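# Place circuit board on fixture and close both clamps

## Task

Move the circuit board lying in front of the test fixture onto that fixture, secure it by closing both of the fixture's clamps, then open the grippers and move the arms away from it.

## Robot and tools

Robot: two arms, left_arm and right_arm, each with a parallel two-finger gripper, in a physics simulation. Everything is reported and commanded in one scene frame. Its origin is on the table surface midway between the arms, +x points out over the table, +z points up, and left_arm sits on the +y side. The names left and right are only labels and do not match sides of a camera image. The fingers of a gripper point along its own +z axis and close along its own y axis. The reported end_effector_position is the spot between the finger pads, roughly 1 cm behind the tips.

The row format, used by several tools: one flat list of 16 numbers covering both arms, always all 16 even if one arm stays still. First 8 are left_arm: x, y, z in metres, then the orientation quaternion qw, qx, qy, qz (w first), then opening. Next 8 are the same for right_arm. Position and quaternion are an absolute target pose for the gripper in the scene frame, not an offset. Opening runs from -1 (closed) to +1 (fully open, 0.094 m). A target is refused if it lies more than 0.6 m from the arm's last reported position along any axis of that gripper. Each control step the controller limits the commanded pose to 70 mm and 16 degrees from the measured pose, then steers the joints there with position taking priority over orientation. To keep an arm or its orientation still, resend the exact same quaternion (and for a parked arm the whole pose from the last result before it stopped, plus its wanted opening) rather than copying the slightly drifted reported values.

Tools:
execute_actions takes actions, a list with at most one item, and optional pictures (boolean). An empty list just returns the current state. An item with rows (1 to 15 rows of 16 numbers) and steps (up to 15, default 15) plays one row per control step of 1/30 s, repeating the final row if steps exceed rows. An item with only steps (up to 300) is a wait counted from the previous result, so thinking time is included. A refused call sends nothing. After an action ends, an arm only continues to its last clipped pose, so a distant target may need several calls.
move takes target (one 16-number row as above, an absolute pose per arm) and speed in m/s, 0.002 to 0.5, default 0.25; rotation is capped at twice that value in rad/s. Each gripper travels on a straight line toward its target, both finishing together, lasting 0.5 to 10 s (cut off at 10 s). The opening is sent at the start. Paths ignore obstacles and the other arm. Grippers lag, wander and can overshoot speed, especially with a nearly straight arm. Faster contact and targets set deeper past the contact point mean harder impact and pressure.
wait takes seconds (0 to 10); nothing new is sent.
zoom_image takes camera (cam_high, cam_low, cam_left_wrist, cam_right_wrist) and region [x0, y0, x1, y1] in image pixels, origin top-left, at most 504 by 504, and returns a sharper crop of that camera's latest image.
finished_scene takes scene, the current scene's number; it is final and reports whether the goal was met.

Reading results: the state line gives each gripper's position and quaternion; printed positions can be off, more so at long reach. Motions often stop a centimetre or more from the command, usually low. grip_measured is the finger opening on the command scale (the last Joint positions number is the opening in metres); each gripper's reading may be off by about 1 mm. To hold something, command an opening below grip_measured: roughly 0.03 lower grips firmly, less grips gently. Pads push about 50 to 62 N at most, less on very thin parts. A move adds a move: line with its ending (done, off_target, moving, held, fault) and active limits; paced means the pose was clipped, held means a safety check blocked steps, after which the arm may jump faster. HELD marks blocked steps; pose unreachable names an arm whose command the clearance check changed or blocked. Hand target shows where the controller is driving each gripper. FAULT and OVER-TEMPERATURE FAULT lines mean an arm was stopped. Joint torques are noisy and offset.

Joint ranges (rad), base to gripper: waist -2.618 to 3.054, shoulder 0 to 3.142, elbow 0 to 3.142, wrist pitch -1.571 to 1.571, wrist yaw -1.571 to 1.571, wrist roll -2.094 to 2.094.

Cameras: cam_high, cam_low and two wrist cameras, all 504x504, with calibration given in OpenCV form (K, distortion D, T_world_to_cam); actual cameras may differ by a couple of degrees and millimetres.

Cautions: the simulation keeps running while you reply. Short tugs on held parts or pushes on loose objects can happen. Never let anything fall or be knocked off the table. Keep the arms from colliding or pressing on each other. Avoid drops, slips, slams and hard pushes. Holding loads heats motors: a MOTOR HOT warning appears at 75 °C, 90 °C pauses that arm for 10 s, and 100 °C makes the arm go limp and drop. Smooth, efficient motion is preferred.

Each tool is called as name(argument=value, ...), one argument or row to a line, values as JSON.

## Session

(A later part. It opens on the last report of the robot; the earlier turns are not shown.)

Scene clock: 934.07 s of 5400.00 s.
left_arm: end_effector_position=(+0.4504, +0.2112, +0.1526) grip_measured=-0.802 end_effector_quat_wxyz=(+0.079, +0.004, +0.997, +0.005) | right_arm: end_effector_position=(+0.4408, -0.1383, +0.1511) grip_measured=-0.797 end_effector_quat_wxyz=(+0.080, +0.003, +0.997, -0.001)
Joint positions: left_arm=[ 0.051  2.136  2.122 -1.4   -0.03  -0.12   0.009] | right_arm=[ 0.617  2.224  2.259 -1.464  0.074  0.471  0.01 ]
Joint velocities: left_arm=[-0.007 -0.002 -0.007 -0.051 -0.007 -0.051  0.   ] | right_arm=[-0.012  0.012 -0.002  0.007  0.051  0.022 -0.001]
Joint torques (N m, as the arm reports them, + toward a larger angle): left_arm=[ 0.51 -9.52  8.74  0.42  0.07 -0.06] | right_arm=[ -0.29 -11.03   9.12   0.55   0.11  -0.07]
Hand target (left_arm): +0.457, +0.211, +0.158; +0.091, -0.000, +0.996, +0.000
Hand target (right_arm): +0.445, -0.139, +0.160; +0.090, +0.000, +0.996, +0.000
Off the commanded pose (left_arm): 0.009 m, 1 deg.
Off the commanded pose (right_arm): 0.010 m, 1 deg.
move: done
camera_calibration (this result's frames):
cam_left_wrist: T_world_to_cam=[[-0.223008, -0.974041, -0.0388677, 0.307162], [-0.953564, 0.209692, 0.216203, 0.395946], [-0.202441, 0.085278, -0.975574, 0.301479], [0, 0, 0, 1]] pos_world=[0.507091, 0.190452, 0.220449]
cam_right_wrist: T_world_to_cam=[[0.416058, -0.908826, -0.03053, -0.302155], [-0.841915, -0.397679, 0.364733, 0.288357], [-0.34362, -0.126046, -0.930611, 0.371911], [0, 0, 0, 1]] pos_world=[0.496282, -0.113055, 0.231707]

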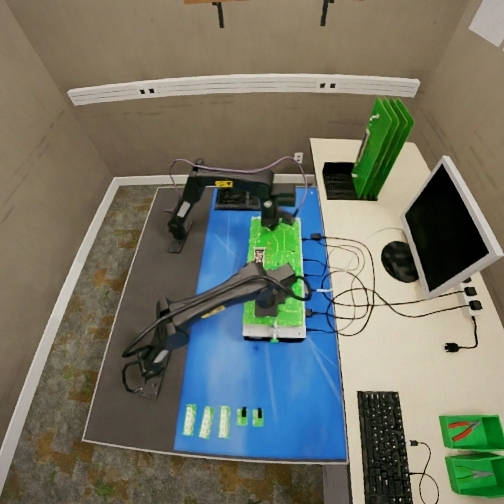

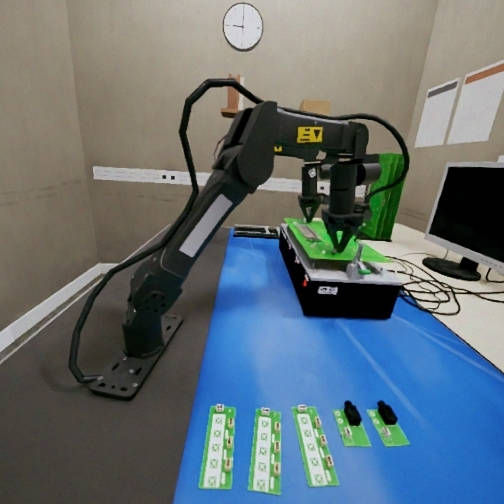

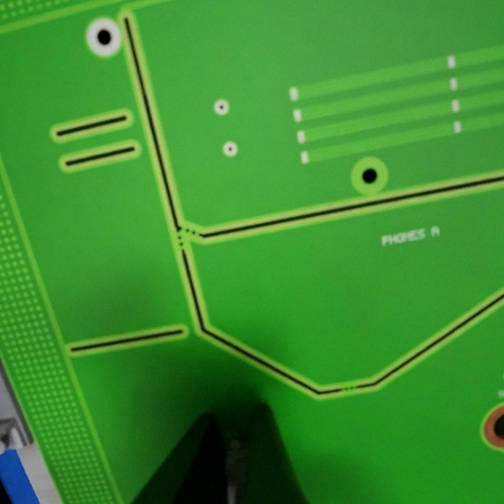

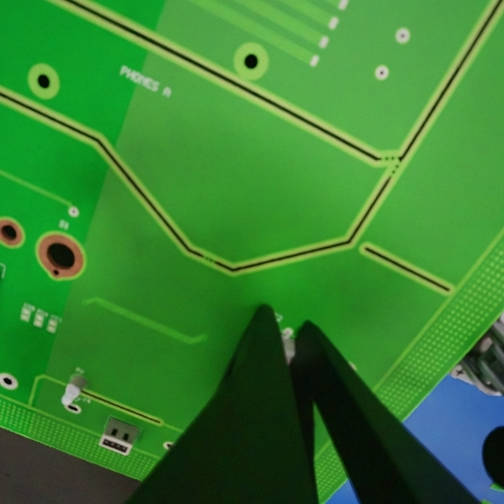

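move(
  target=[0.464,0.211,0.158,0.09,0,0.996,0,-0.84,0.447,-0.140,0.16,0.09,0,0.996,0,-0.84],
  speed=0.03,
)

move(
  target=[0.459,0.211,0.13,0.09,0,0.996,0,-0.84,0.444,-0.140,0.13,0.09,0,0.996,0,-0.84],
  speed=0.02,
)

Scene clock: 940.13 s of 5400.00 s.
left_arm: end_effector_position=(+0.4566, +0.2107, +0.1527) grip_measured=-0.802 end_effector_quat_wxyz=(+0.078, +0.005, +0.997, +0.005) | right_arm: end_effector_position=(+0.4436, -0.1388, +0.1512) grip_measured=-0.797 end_effector_quat_wxyz=(+0.081, +0.004, +0.997, -0.000)
Joint positions: left_arm=[ 0.052  2.174  2.183 -1.427 -0.029 -0.118  0.009] | right_arm=[ 0.613  2.232  2.272 -1.465  0.074  0.471  0.01 ]
Joint velocities: left_arm=[-0.002  0.002  0.007  0.007 -0.022  0.066  0.   ] | right_arm=[ 0.017  0.022  0.012 -0.007  0.081 -0.037 -0.   ]
Joint torques (N m, as the arm reports them, + toward a larger angle): left_arm=[ 0.59 -9.56  8.35  0.47  0.03 -0.08] | right_arm=[ -0.31 -11.2    9.07   0.56   0.12  -0.1 ]
Hand target (left_arm): +0.464, +0.211, +0.158; +0.090, +0.000, +0.996, +0.000
Hand target (right_arm): +0.447, -0.140, +0.160; +0.091, +0.000, +0.996, +0.000
Off the commanded pose (left_arm): 0.009 m, 2 deg.
Off the commanded pose (right_arm): 0.010 m, 1 deg.
After step 90, 2.27 s passed at rest.
move: done
camera_calibration (this result's frames):
cam_left_wrist: T_world_to_cam=[[-0.22501, -0.973591, -0.0386032, 0.308806], [-0.952483, 0.211439, 0.21925, 0.40064], [-0.205298, 0.0861024, -0.974905, 0.303933], [0, 0, 0, 1]] pos_world=[0.513485, 0.189771, 0.220387]
cam_right_wrist: T_world_to_cam=[[0.412994, -0.910229, -0.0303102, -0.302575], [-0.844595, -0.395241, 0.36117, 0.29246], [-0.340727, -0.123561, -0.932007, 0.372186], [0, 0, 0, 1]] pos_world=[0.498786, -0.113832, 0.232082]

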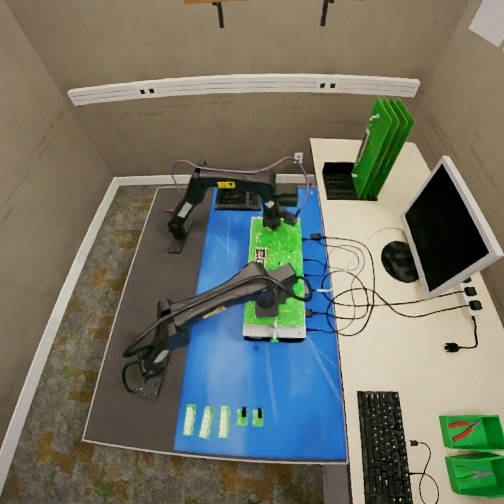

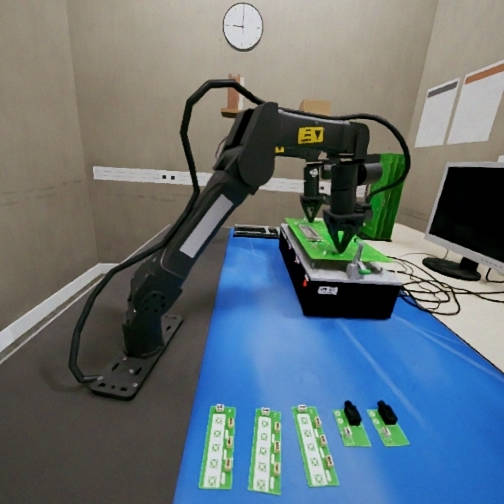

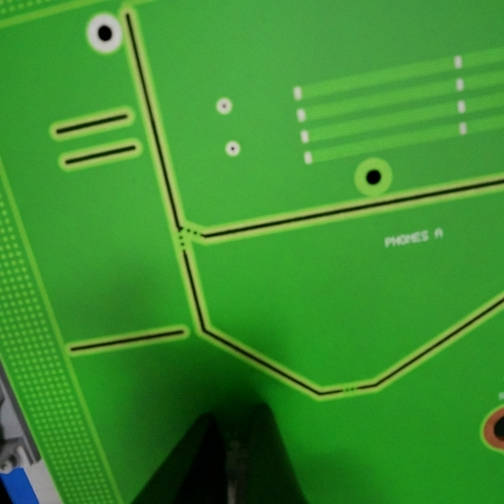

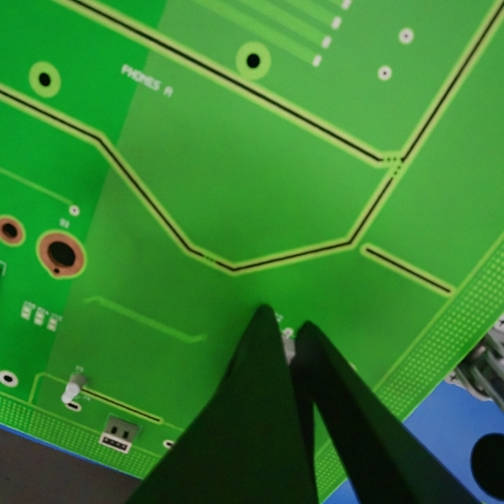

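Scene clock: 941.50 s of 5400.00 s.
left_arm: end_effector_position=(+0.4534, +0.2109, +0.1361) grip_measured=-0.802 end_effector_quat_wxyz=(+0.081, +0.006, +0.997, +0.004) | right_arm: end_effector_position=(+0.4438, -0.1386, +0.1384) grip_measured=-0.797 end_effector_quat_wxyz=(+0.092, +0.005, +0.996, +0.005)
Joint positions: left_arm=[ 0.052  2.131  2.046 -1.326 -0.028 -0.116  0.009] | right_arm=[ 0.613  2.182  2.133 -1.353  0.074  0.471  0.01 ]
Joint velocities: left_arm=[-0.007 -0.002 -0.017 -0.022  0.007 -0.007  0.   ] | right_arm=[-0.012 -0.017 -0.002  0.007 -0.022 -0.051  0.002]
Joint torques (N m, as the arm reports them, + toward a larger angle): left_arm=[  0.29 -10.36   4.42   0.77   0.02  -0.09] | right_arm=[ -0.12 -11.3    3.95   1.05   0.12  -0.08]
Hand target (left_arm): +0.458, +0.211, +0.130; +0.089, +0.000, +0.996, +0.000
Hand target (right_arm): +0.444, -0.140, +0.130; +0.089, +0.000, +0.996, -0.000
Off the commanded pose (left_arm): 0.008 m, 1 deg.
Off the commanded pose (right_arm): 0.009 m, 1 deg.
move: done
camera_calibration (this result's frames):
cam_left_wrist: T_world_to_cam=[[-0.225967, -0.973366, -0.0386938, 0.308118], [-0.953664, 0.212944, 0.212554, 0.402268], [-0.198653, 0.0849311, -0.976383, 0.284542], [0, 0, 0, 1]] pos_world=[0.509778, 0.190085, 0.20424]
cam_right_wrist: T_world_to_cam=[[0.413655, -0.909896, -0.0312914, -0.303061], [-0.852104, -0.399029, 0.338666, 0.303314], [-0.320637, -0.113428, -0.940386, 0.354007], [0, 0, 0, 1]] pos_world=[0.497326, -0.114569, 0.220698]

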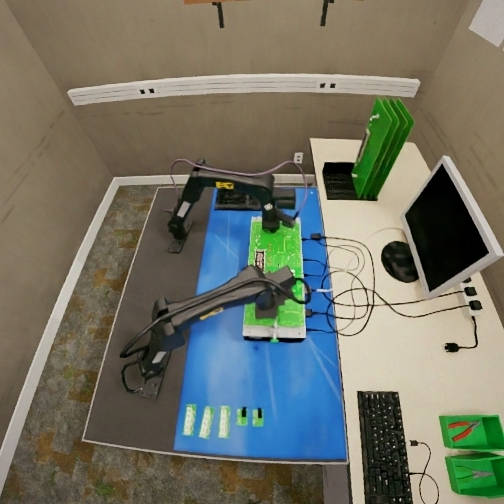

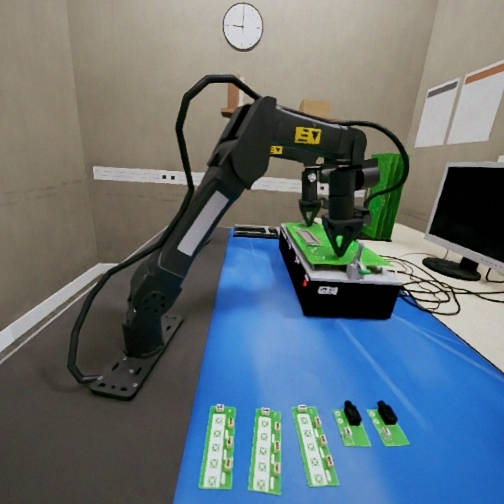

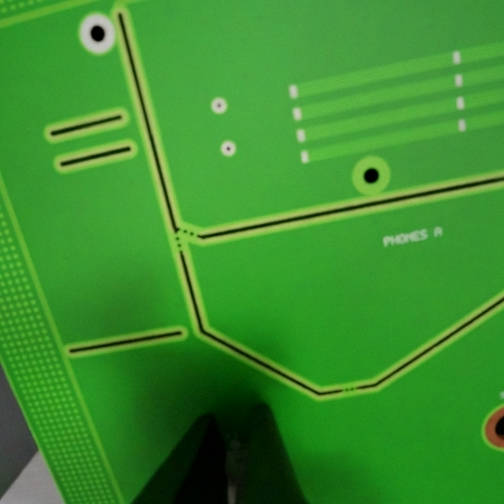

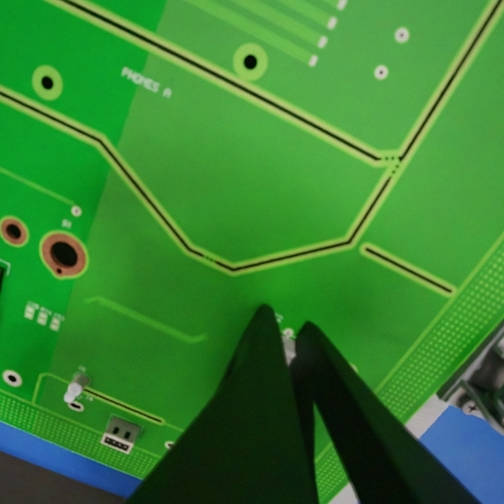

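move(
  target=[0.454,0.211,0.135,0.09,0,0.996,0,-0.4,0.444,-0.139,0.137,0.09,0,0.996,0,-0.4],
)

move(
  target=[0.46,0.24,0.23,0.15,0,0.989,0,-0.4,0.40,-0.19,0.23,0.15,0,0.989,0,-0.4],
)

Scene clock: 946.73 s of 5400.00 s.
left_arm: end_effector_position=(+0.4551, +0.2118, +0.1369) grip_measured=-0.402 end_effector_quat_wxyz=(+0.088, +0.005, +0.996, +0.006) | right_arm: end_effector_position=(+0.4446, -0.1371, +0.1385) grip_measured=-0.402 end_effector_quat_wxyz=(+0.094, +0.004, +0.996, +0.008)
Joint positions: left_arm=[ 0.052  2.121  2.032 -1.308 -0.033 -0.118  0.028] | right_arm=[ 0.614  2.182  2.132 -1.347  0.071  0.471  0.028]
Joint velocities: left_arm=[-0.012  0.002  0.012 -0.022  0.007  0.007 -0.   ] | right_arm=[-0.012  0.002  0.002 -0.095 -0.007 -0.007  0.   ]
Joint torques (N m, as the arm reports them, + toward a larger angle): left_arm=[  0.21 -11.1    4.88   0.6    0.11  -0.15] | right_arm=[ -0.05 -10.55   7.11   0.64   0.17  -0.06]
Hand target (left_arm): +0.454, +0.211, +0.135; +0.089, -0.000, +0.996, +0.000
Hand target (right_arm): +0.444, -0.139, +0.137; +0.090, -0.000, +0.996, +0.000
Off the commanded pose (left_arm): 0.002 m, 1 deg.
Off the commanded pose (right_arm): 0.002 m, 1 deg.
After step 90, 1.53 s passed at rest.
move: done
camera_calibration (this result's frames):
cam_left_wrist: T_world_to_cam=[[-0.223085, -0.973772, -0.0447304, 0.30895], [-0.957172, 0.210134, 0.199163, 0.407575], [-0.18454, 0.0872452, -0.978945, 0.278968], [0, 0, 0, 1]] pos_world=[0.510523, 0.190863, 0.205739]
cam_right_wrist: T_world_to_cam=[[0.415282, -0.909038, -0.0345085, -0.302094], [-0.852583, -0.40216, 0.333719, 0.304987], [-0.317241, -0.109166, -0.942041, 0.353804], [0, 0, 0, 1]] pos_world=[0.497722, -0.113338, 0.221093]

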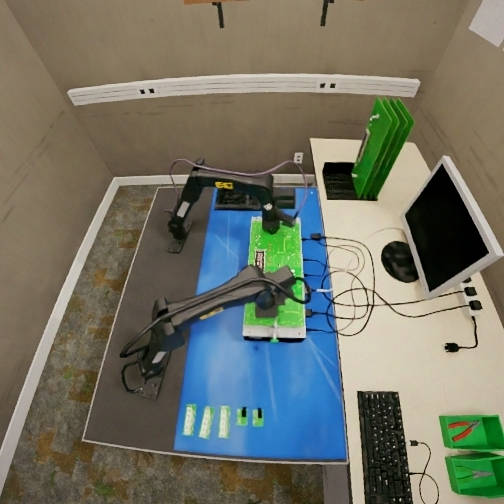

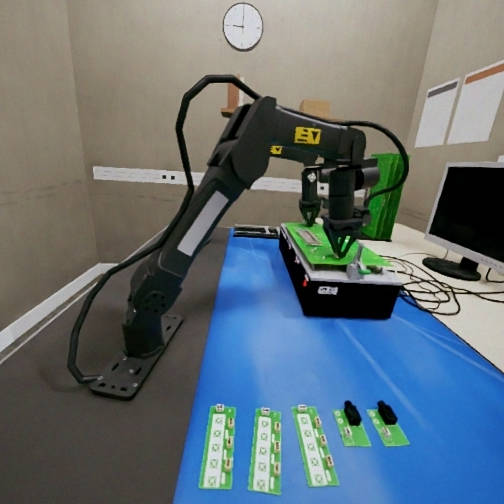

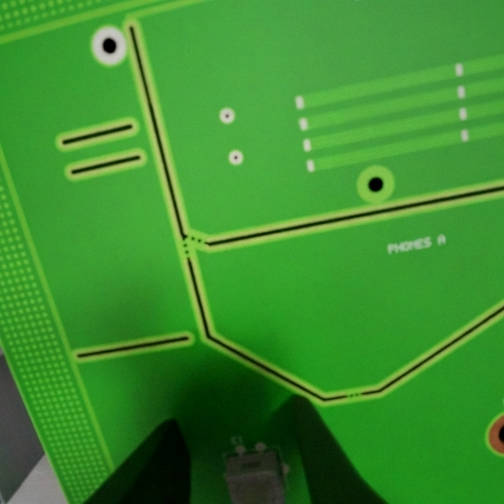

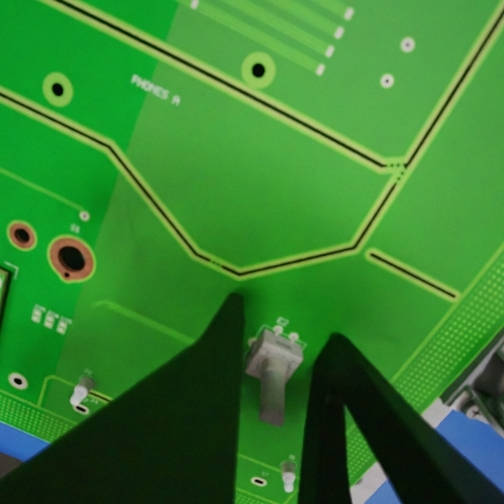

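Scene clock: 947.93 s of 5400.00 s.
left_arm: end_effector_position=(+0.4606, +0.2399, +0.2309) grip_measured=-0.402 end_effector_quat_wxyz=(+0.155, -0.003, +0.988, +0.004) | right_arm: end_effector_position=(+0.4019, -0.1832, +0.2339) grip_measured=-0.402 end_effector_quat_wxyz=(+0.156, +0.001, +0.988, +0.012)
Joint positions: left_arm=[ 0.118  2.121  2.394 -1.534 -0.028 -0.067  0.028] | right_arm=[ 0.576  1.883  2.054 -1.447  0.107  0.416  0.028]
Joint velocities: left_arm=[ 0.022  0.002 -0.007 -0.007 -0.007 -0.037 -0.001] | right_arm=[ 0.007 -0.007 -0.017 -0.037 -0.007 -0.066  0.   ]
Joint torques (N m, as the arm reports them, + toward a larger angle): left_arm=[ 0.25 -8.62  7.48  0.51  0.1   0.  ] | right_arm=[-0.49 -8.51  5.57  0.89  0.22 -0.08]
Hand target (left_arm): +0.460, +0.240, +0.231; +0.150, -0.001, +0.989, +0.001
Hand target (right_arm): +0.400, -0.189, +0.231; +0.149, +0.001, +0.989, +0.001
Off the commanded pose (left_arm): 0.001 m, 1 deg.
Off the commanded pose (right_arm): 0.008 m, 2 deg.
move: done
camera_calibration (this result's frames):
cam_left_wrist: T_world_to_cam=[[-0.201285, -0.977216, -0.0673337, 0.337766], [-0.978117, 0.196824, 0.0674408, 0.431424], [-0.0526513, 0.079435, -0.995449, 0.314534], [0, 0, 0, 1]] pos_world=[0.506531, 0.22017, 0.30675]
cam_right_wrist: T_world_to_cam=[[0.421922, -0.906565, 0.0109982, -0.335887], [-0.885, -0.409191, 0.222123, 0.256114], [-0.196869, -0.103452, -0.974957, 0.385452], [0, 0, 0, 1]] pos_world=[0.444263, -0.159828, 0.322604]

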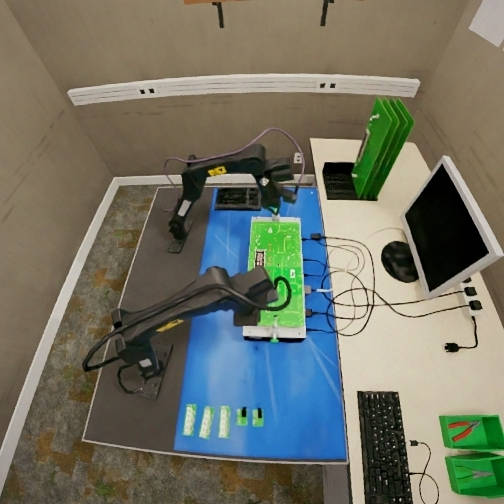

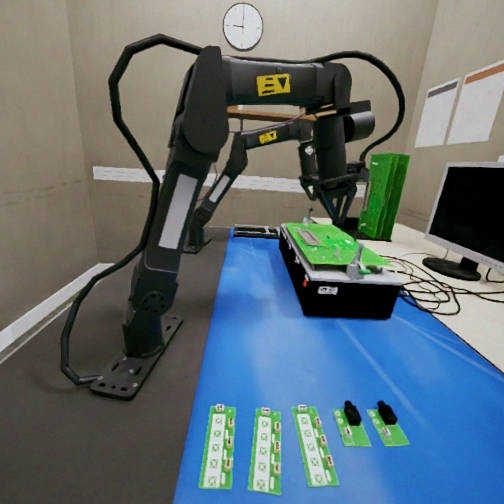

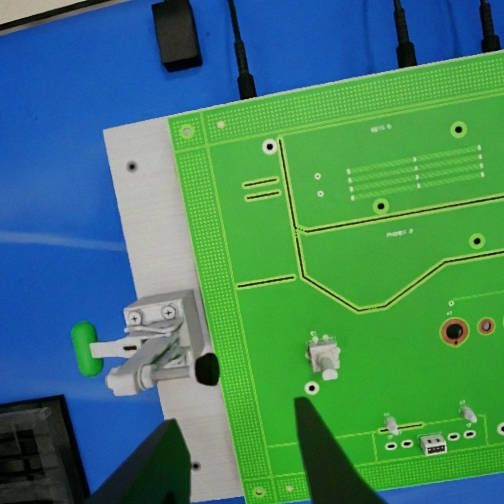

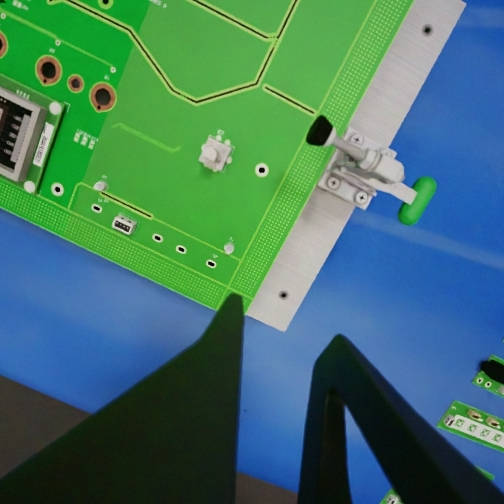

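zoom_image(
  camera="cam_left_wrist",
  region=[150,100,230,170],
)

Region (150, 100, 230, 170) of cam_left_wrist's 504x504 image, scaled by 6.300, with more detail than that image has; it fills the top 441 rows of this view, and the rest is white.

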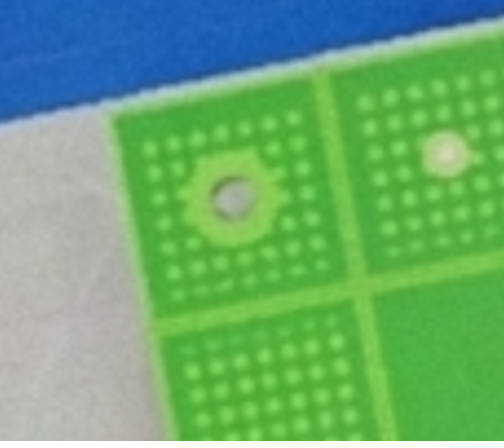

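move(
  target=[0.39,0.323,0.2,0.11,0,0.994,0,-0.5,0.39,-0.243,0.2,0.11,0,0.994,0,-0.5],
)

move(
  target=[0.40,0.323,0.133,0.08,0,0.997,0,-0.5,0.40,-0.243,0.135,0.08,0,0.997,0,-0.5],
)

move(
  target=[0.452,0.323,0.133,0.08,0,0.997,0,-0.5,0.447,-0.243,0.135,0.08,0,0.997,0,-0.5],
  speed=0.08,
)

move(
  target=[0.452,0.323,0.133,0.08,0,0.997,0,-0.9,0.447,-0.243,0.135,0.08,0,0.997,0,-0.87],
)

Scene clock: 956.87 s of 5400.00 s.
left_arm: end_effector_position=(+0.3904, +0.3252, +0.1952) grip_measured=-0.498 end_effector_quat_wxyz=(+0.101, -0.006, +0.995, +0.003) | right_arm: end_effector_position=(+0.3924, -0.2437, +0.1967) grip_measured=-0.498 end_effector_quat_wxyz=(+0.104, +0.003, +0.995, -0.008)
Joint positions: left_arm=[ 0.353  1.859  1.887 -1.398  0.027  0.156  0.024] | right_arm=[ 0.422  1.817  1.839 -1.396  0.072  0.276  0.024]
Joint velocities: left_arm=[ 0.017  0.002 -0.002 -0.007 -0.007 -0.022  0.   ] | right_arm=[ 0.002 -0.002 -0.002  0.007 -0.022  0.007  0.   ]
Joint torques (N m, as the arm reports them, + toward a larger angle): left_arm=[-0.18 -9.66  5.11  0.5   0.1   0.  ] | right_arm=[ -0.3  -10.05   4.98   0.86  -0.1   -0.04]
Hand target (left_arm): +0.388, +0.322, +0.199; +0.109, +0.001, +0.994, -0.000
Hand target (right_arm): +0.389, -0.244, +0.200; +0.109, -0.000, +0.994, -0.001
Off the commanded pose (left_arm): 0.005 m, 1 deg.
Off the commanded pose (right_arm): 0.004 m, 1 deg.
After step 90, 4.83 s passed at rest.
move: done
camera_calibration (this result's frames):
cam_left_wrist: T_world_to_cam=[[-0.202138, -0.978402, -0.0432458, 0.4006], [-0.966162, 0.191996, 0.172247, 0.324844], [-0.160224, 0.0766001, -0.984104, 0.309246], [0, 0, 0, 1]] pos_world=[0.444377, 0.305891, 0.265701]
cam_right_wrist: T_world_to_cam=[[0.414524, -0.910036, 0.00203566, -0.382517], [-0.860036, -0.391016, 0.327788, 0.205013], [-0.297503, -0.137627, -0.944749, 0.366313], [0, 0, 0, 1]] pos_world=[0.44386, -0.217527, 0.279652]

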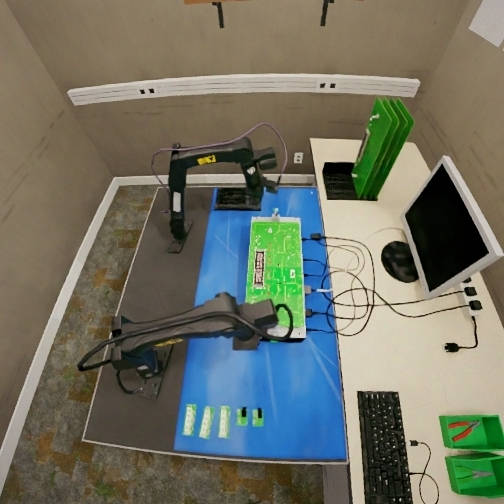

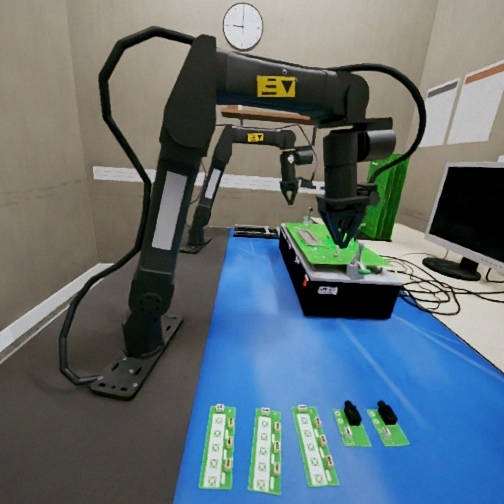

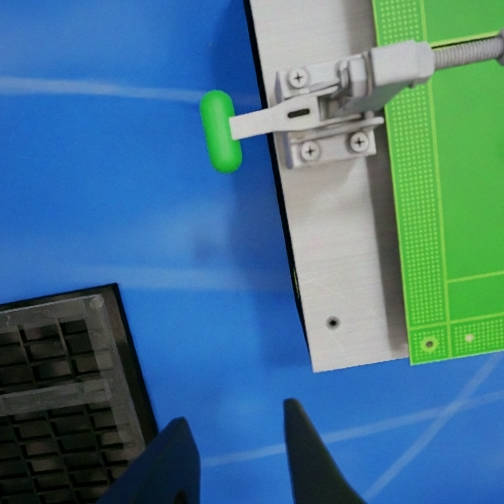

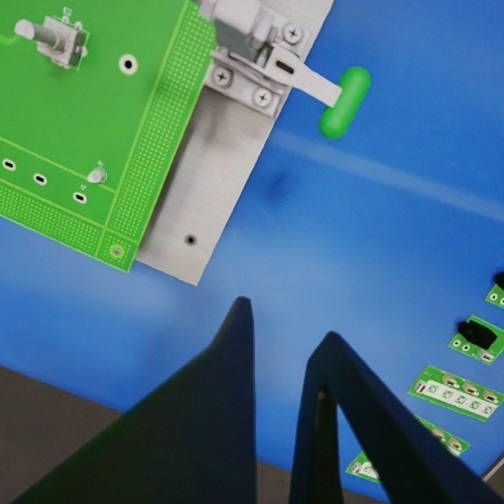

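Scene clock: 957.87 s of 5400.00 s.
left_arm: end_effector_position=(+0.3990, +0.3267, +0.1394) grip_measured=-0.498 end_effector_quat_wxyz=(+0.086, -0.006, +0.996, +0.001) | right_arm: end_effector_position=(+0.3998, -0.2420, +0.1379) grip_measured=-0.498 end_effector_quat_wxyz=(+0.083, +0.000, +0.997, -0.005)
Joint positions: left_arm=[ 0.353  1.889  1.707 -1.219  0.027  0.156  0.024] | right_arm=[ 0.413  1.852  1.655 -1.216  0.053  0.263  0.024]
Joint velocities: left_arm=[ 0.002 -0.002 -0.012  0.007  0.095 -0.081  0.   ] | right_arm=[-0.007 -0.007  0.007  0.022  0.022 -0.11   0.   ]
Joint torques (N m, as the arm reports them, + toward a larger angle): left_arm=[-0.94 -7.77  5.78  0.49  0.05 -0.01] | right_arm=[-0.62 -8.54  5.53  0.79 -0.08 -0.03]
Hand target (left_arm): +0.399, +0.323, +0.133; +0.080, +0.000, +0.997, -0.000
Hand target (right_arm): +0.399, -0.243, +0.135; +0.080, -0.000, +0.997, -0.000
Off the commanded pose (left_arm): 0.007 m, 1 deg.
Off the commanded pose (right_arm): 0.003 m, 1 deg.
move: done
camera_calibration (this result's frames):
cam_left_wrist: T_world_to_cam=[[-0.203271, -0.978596, -0.0320892, 0.400332], [-0.96056, 0.192959, 0.200229, 0.336028], [-0.189751, 0.0715243, -0.979224, 0.26836], [0, 0, 0, 1]] pos_world=[0.455073, 0.30773, 0.208348]
cam_right_wrist: T_world_to_cam=[[0.420044, -0.907279, -0.0202228, -0.382336], [-0.842642, -0.398199, 0.36248, 0.217811], [-0.336923, -0.135217, -0.931772, 0.327752], [0, 0, 0, 1]] pos_world=[0.454562, -0.215836, 0.218706]

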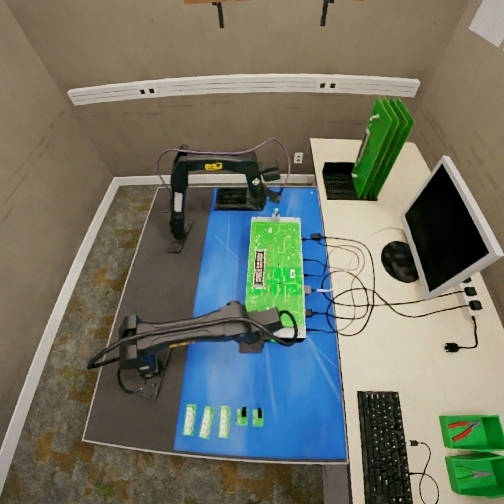

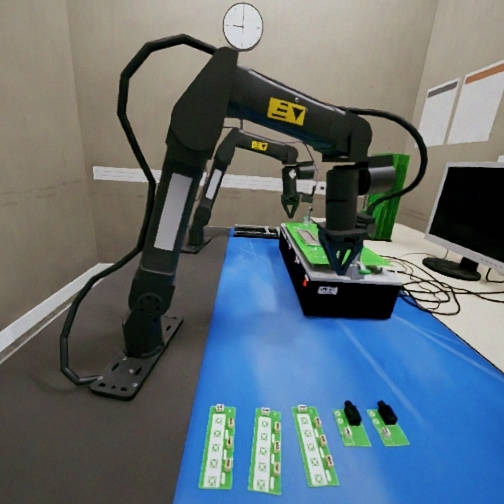

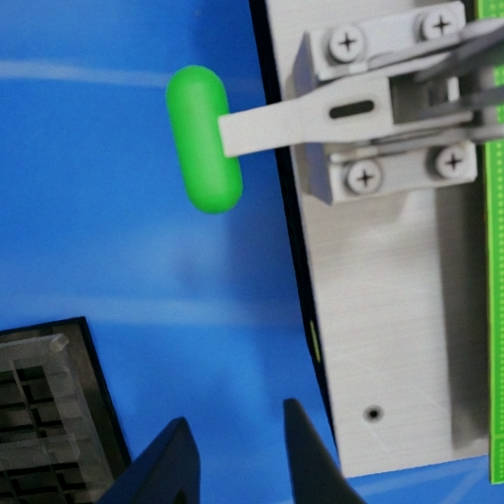

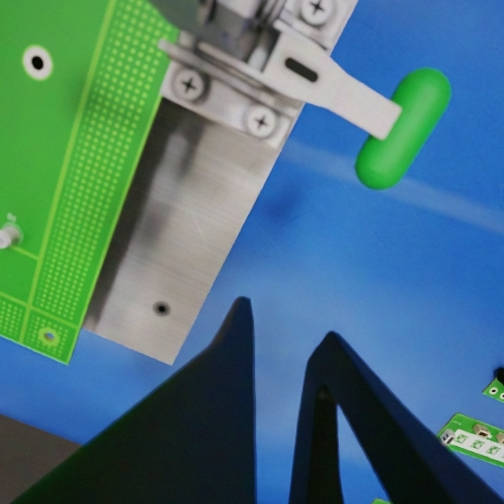

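Scene clock: 958.93 s of 5400.00 s.
left_arm: end_effector_position=(+0.4496, +0.3263, +0.1352) grip_measured=-0.498 end_effector_quat_wxyz=(+0.085, +0.001, +0.996, -0.000) | right_arm: end_effector_position=(+0.4422, -0.2430, +0.1290) grip_measured=-0.498 end_effector_quat_wxyz=(+0.076, +0.000, +0.997, -0.006)
Joint positions: left_arm=[ 0.332  2.108  2.005 -1.3    0.026  0.149  0.024] | right_arm=[ 0.382  2.034  1.873 -1.265  0.048  0.233  0.024]
Joint velocities: left_arm=[-0.007 -0.012 -0.012 -0.007 -0.007  0.022 -0.001] | right_arm=[-0.007  0.002  0.002  0.022 -0.007  0.007 -0.001]
Joint torques (N m, as the arm reports them, + toward a larger angle): left_arm=[-0.63 -8.65  7.83  0.32  0.02 -0.07] | right_arm=[-0.53 -9.41  8.96  0.56 -0.1  -0.05]
Hand target (left_arm): +0.452, +0.324, +0.133; +0.081, -0.000, +0.997, -0.000
Hand target (right_arm): +0.447, -0.243, +0.134; +0.080, -0.000, +0.997, -0.000
Off the commanded pose (left_arm): 0.005 m, 1 deg.
Off the commanded pose (right_arm): 0.008 m, 1 deg.
move: done
camera_calibration (this result's frames):
cam_left_wrist: T_world_to_cam=[[-0.216678, -0.975746, -0.0311643, 0.415049], [-0.957348, 0.206125, 0.202477, 0.37953], [-0.191143, 0.0737075, -0.978791, 0.27374], [0, 0, 0, 1]] pos_world=[0.505598, 0.306575, 0.204022]
cam_right_wrist: T_world_to_cam=[[0.419091, -0.907639, -0.0235536, -0.400514], [-0.837822, -0.39659, 0.375195, 0.253034], [-0.349883, -0.137507, -0.926647, 0.338163], [0, 0, 0, 1]] pos_world=[0.498166, -0.216671, 0.208987]

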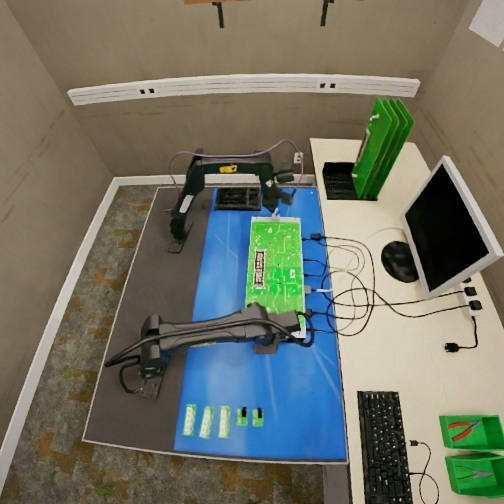

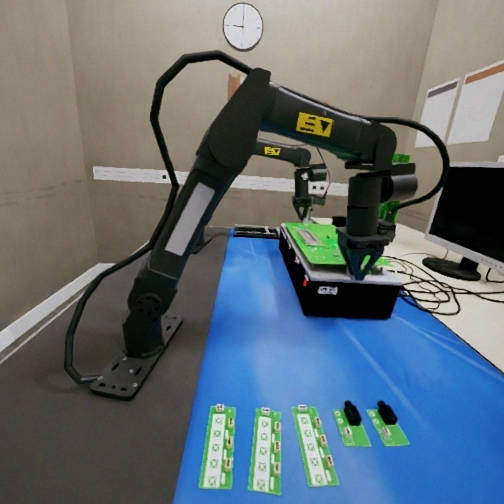

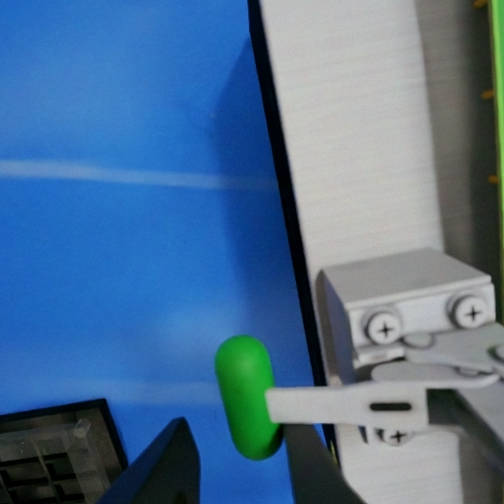

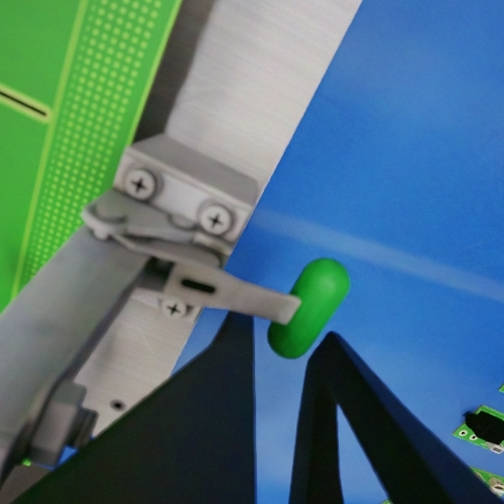

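Scene clock: 959.63 s of 5400.00 s.
left_arm: end_effector_position=(+0.4497, +0.3212, +0.1352) grip_measured=-0.814 end_effector_quat_wxyz=(+0.085, +0.003, +0.996, -0.009) | right_arm: end_effector_position=(+0.4422, -0.2416, +0.1290) grip_measured=-0.839 end_effector_quat_wxyz=(+0.076, -0.000, +0.997, -0.003)
Joint positions: left_arm=[ 0.327  2.108  2.005 -1.302  0.042  0.148  0.009] | right_arm=[ 0.383  2.034  1.873 -1.264  0.042  0.233  0.008]
Joint velocities: left_arm=[ 0.012 -0.012 -0.002 -0.022  0.022  0.037  0.001] | right_arm=[-0.007 -0.002  0.002  0.037  0.037 -0.037  0.001]
Joint torques (N m, as the arm reports them, + toward a larger angle): left_arm=[-0.34 -8.81  7.91  0.35 -0.2  -0.1 ] | right_arm=[-0.63 -9.34  9.25  0.56 -0.03 -0.05]
Hand target (left_arm): +0.452, +0.323, +0.133; +0.081, +0.000, +0.997, -0.000
Hand target (right_arm): +0.447, -0.243, +0.135; +0.080, +0.000, +0.997, +0.000
Off the commanded pose (left_arm): 0.004 m, 1 deg.
Off the commanded pose (right_arm): 0.008 m, 1 deg.
move: done
camera_calibration (this result's frames):
cam_left_wrist: T_world_to_cam=[[-0.222649, -0.974778, -0.0153518, 0.410341], [-0.956066, 0.215241, 0.199023, 0.377686], [-0.190699, 0.0589896, -0.979875, 0.278818], [0, 0, 0, 1]] pos_world=[0.505625, 0.302251, 0.204338]
cam_right_wrist: T_world_to_cam=[[0.420578, -0.906785, -0.0292497, -0.398904], [-0.837052, -0.400267, 0.373002, 0.252625], [-0.34994, -0.132393, -0.92737, 0.339693], [0, 0, 0, 1]] pos_world=[0.498102, -0.215629, 0.209123]

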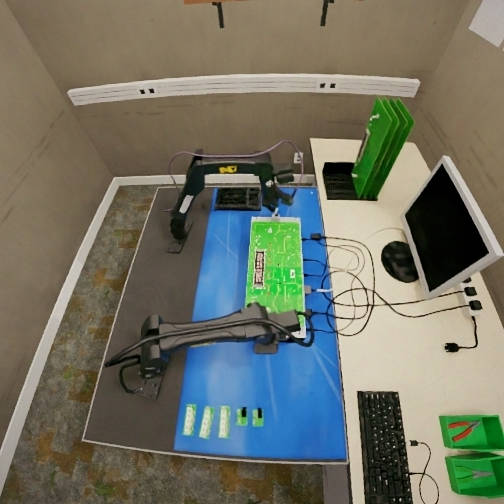

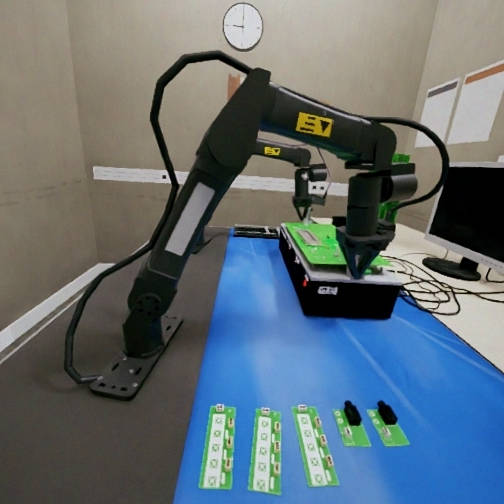

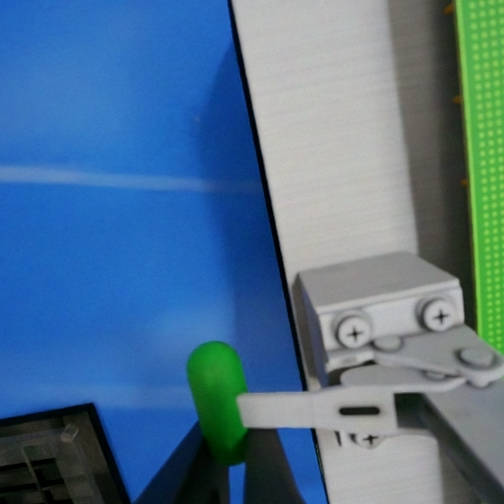

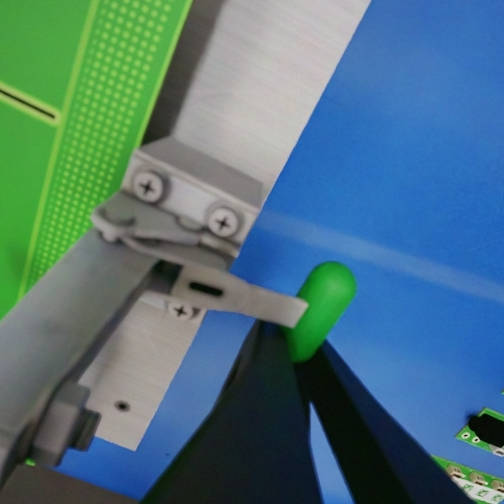

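execute_actions(
  actions=[],
)

move(
  target=[0.45,0.312,0.178,0.08,0,0.98,0.17,-0.9,0.442,-0.231,0.179,0.08,0,0.98,-0.17,-0.87],
  speed=0.05,
)

Scene clock: 979.97 s of 5400.00 s.
left_arm: end_effector_position=(+0.4497, +0.3212, +0.1352) grip_measured=-0.814 end_effector_quat_wxyz=(+0.085, +0.003, +0.996, -0.009) | right_arm: end_effector_position=(+0.4422, -0.2416, +0.1290) grip_measured=-0.839 end_effector_quat_wxyz=(+0.076, -0.000, +0.997, -0.003)
Joint positions: left_arm=[ 0.327  2.108  2.005 -1.302  0.042  0.147  0.009] | right_arm=[ 0.383  2.034  1.873 -1.264  0.042  0.233  0.008]
Joint velocities: left_arm=[ 0.017 -0.012  0.007  0.051 -0.022 -0.022 -0.001] | right_arm=[-0.007 -0.022 -0.012  0.037 -0.051 -0.066  0.001]
Joint torques (N m, as the arm reports them, + toward a larger angle): left_arm=[-0.15 -8.64  8.02  0.36 -0.17 -0.13] | right_arm=[-0.63 -9.34  9.24  0.56 -0.03 -0.05]
Hand target (left_arm): +0.452, +0.323, +0.133; +0.081, +0.000, +0.997, -0.000
Hand target (right_arm): +0.447, -0.243, +0.135; +0.080, +0.000, +0.997, +0.000
Off the commanded pose (left_arm): 0.004 m, 1 deg.
Off the commanded pose (right_arm): 0.008 m, 1 deg.
Steps of this call (steps 1 to 90: nothing new was sent; then 17.33 s passed at rest). Readings (end_effector_position):
1: left_arm (+0.4497, +0.3212, +0.1352) | right_arm (+0.4422, -0.2416, +0.1290)
2: left_arm (+0.4497, +0.3212, +0.1352) | right_arm (+0.4422, -0.2416, +0.1290)
4: left_arm (+0.4497, +0.3212, +0.1352) | right_arm (+0.4422, -0.2416, +0.1290)
8: left_arm (+0.4497, +0.3212, +0.1352) | right_arm (+0.4422, -0.2416, +0.1290)
90: the state above
camera_calibration (this result's frames):
cam_left_wrist: T_world_to_cam=[[-0.222283, -0.974862, -0.0152873, 0.410195], [-0.956145, 0.214894, 0.199015, 0.377834], [-0.190727, 0.0588546, -0.979877, 0.278875], [0, 0, 0, 1]] pos_world=[0.505632, 0.302276, 0.204339]
cam_right_wrist: T_world_to_cam=[[0.420578, -0.906785, -0.0292497, -0.398904], [-0.837052, -0.400267, 0.373002, 0.252625], [-0.34994, -0.132393, -0.92737, 0.339693], [0, 0, 0, 1]] pos_world=[0.498102, -0.215629, 0.209123]

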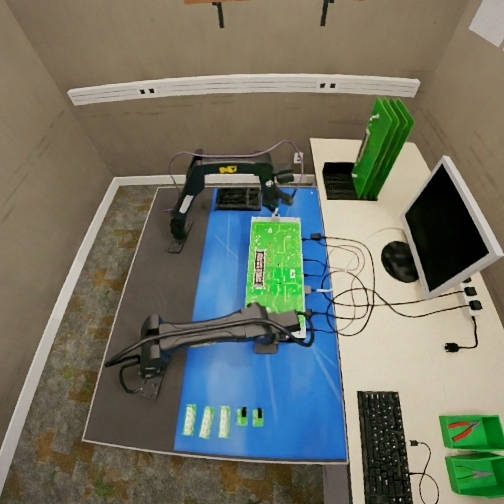

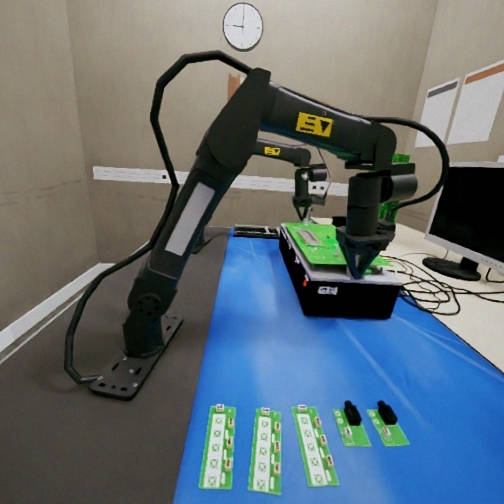

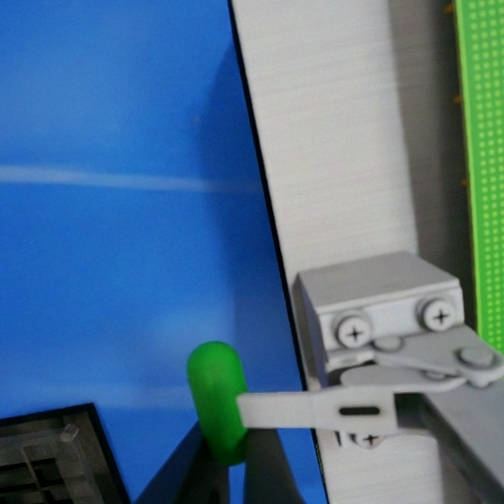

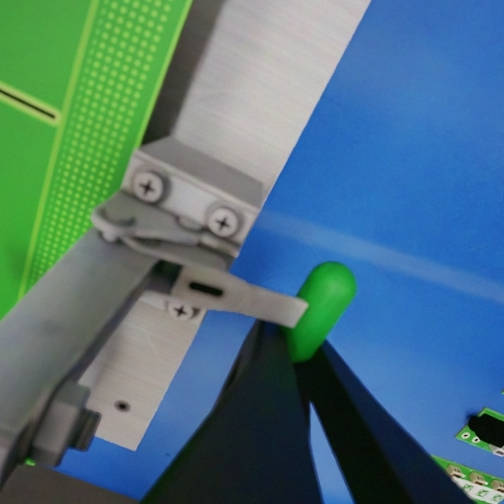

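Scene clock: 983.80 s of 5400.00 s.
left_arm: end_effector_position=(+0.4496, +0.3206, +0.1628) grip_measured=-0.813 end_effector_quat_wxyz=(+0.063, +0.003, +0.982, +0.176) | right_arm: end_effector_position=(+0.4421, -0.2424, +0.1564) grip_measured=-0.839 end_effector_quat_wxyz=(+0.075, -0.007, +0.981, -0.179)
Joint positions: left_arm=[ 0.17   2.155  2.151 -1.438 -0.355  0.016  0.009] | right_arm=[ 0.524  2.183  2.17  -1.546  0.391  0.361  0.008]
Joint velocities: left_arm=[ 0.002  0.002 -0.002 -0.022 -0.022  0.037 -0.001] | right_arm=[ 0.027 -0.022 -0.002 -0.051  0.037 -0.037 -0.001]
Joint torques (N m, as the arm reports them, + toward a larger angle): left_arm=[ -1.53 -11.08   9.12   0.07  -0.08  -0.19] | right_arm=[  1.42 -13.16   9.76   0.29   0.21   0.15]
Hand target (left_arm): +0.450, +0.312, +0.178; +0.079, +0.000, +0.982, +0.170
Hand target (right_arm): +0.442, -0.231, +0.179; +0.104, -0.005, +0.981, -0.163
Off the commanded pose (left_arm): 0.017 m, 2 deg.
Off the commanded pose (right_arm): 0.025 m, 1 deg.
joint sent to its limit (right arm) — the command would take joint 4 (wrist pitch) past its lower limit, so that joint was sent only as far as its limit.
move: off_target (left_arm, right_arm)
camera_calibration (this result's frames):
cam_left_wrist: T_world_to_cam=[[-0.200082, -0.911104, -0.360355, 0.435771], [-0.950904, 0.0919425, 0.295514, 0.393664], [-0.236112, 0.40179, -0.884769, 0.200832], [0, 0, 0, 1]] pos_world=[0.508946, 0.280146, 0.218389]
cam_right_wrist: T_world_to_cam=[[0.408574, -0.86608, 0.28805, -0.433192], [-0.84185, -0.235655, 0.485546, 0.266425], [-0.352641, -0.440876, -0.825392, 0.275378], [0, 0, 0, 1]] pos_world=[0.49839, -0.190987, 0.222714]

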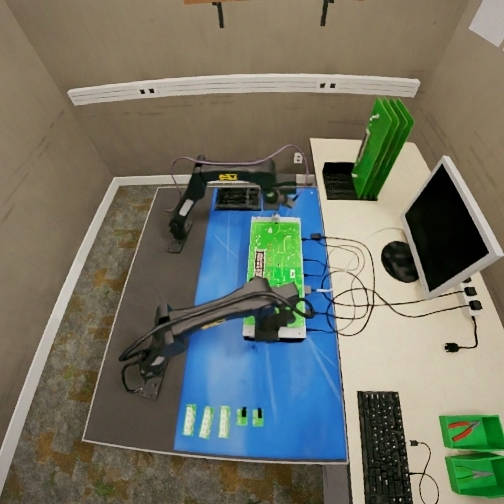

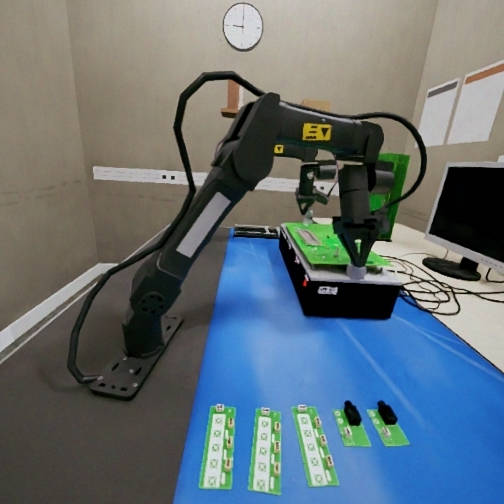

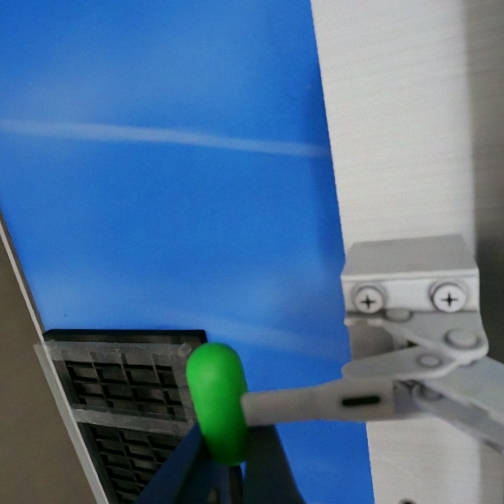

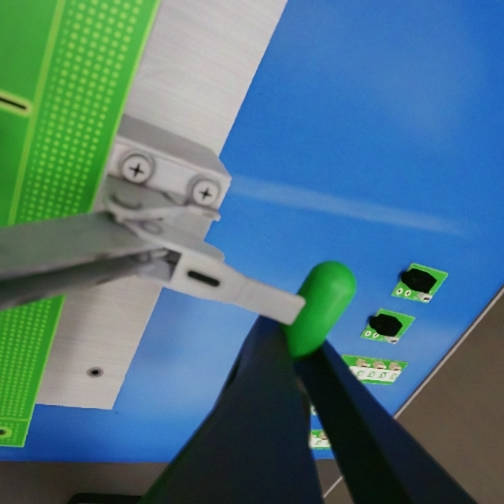

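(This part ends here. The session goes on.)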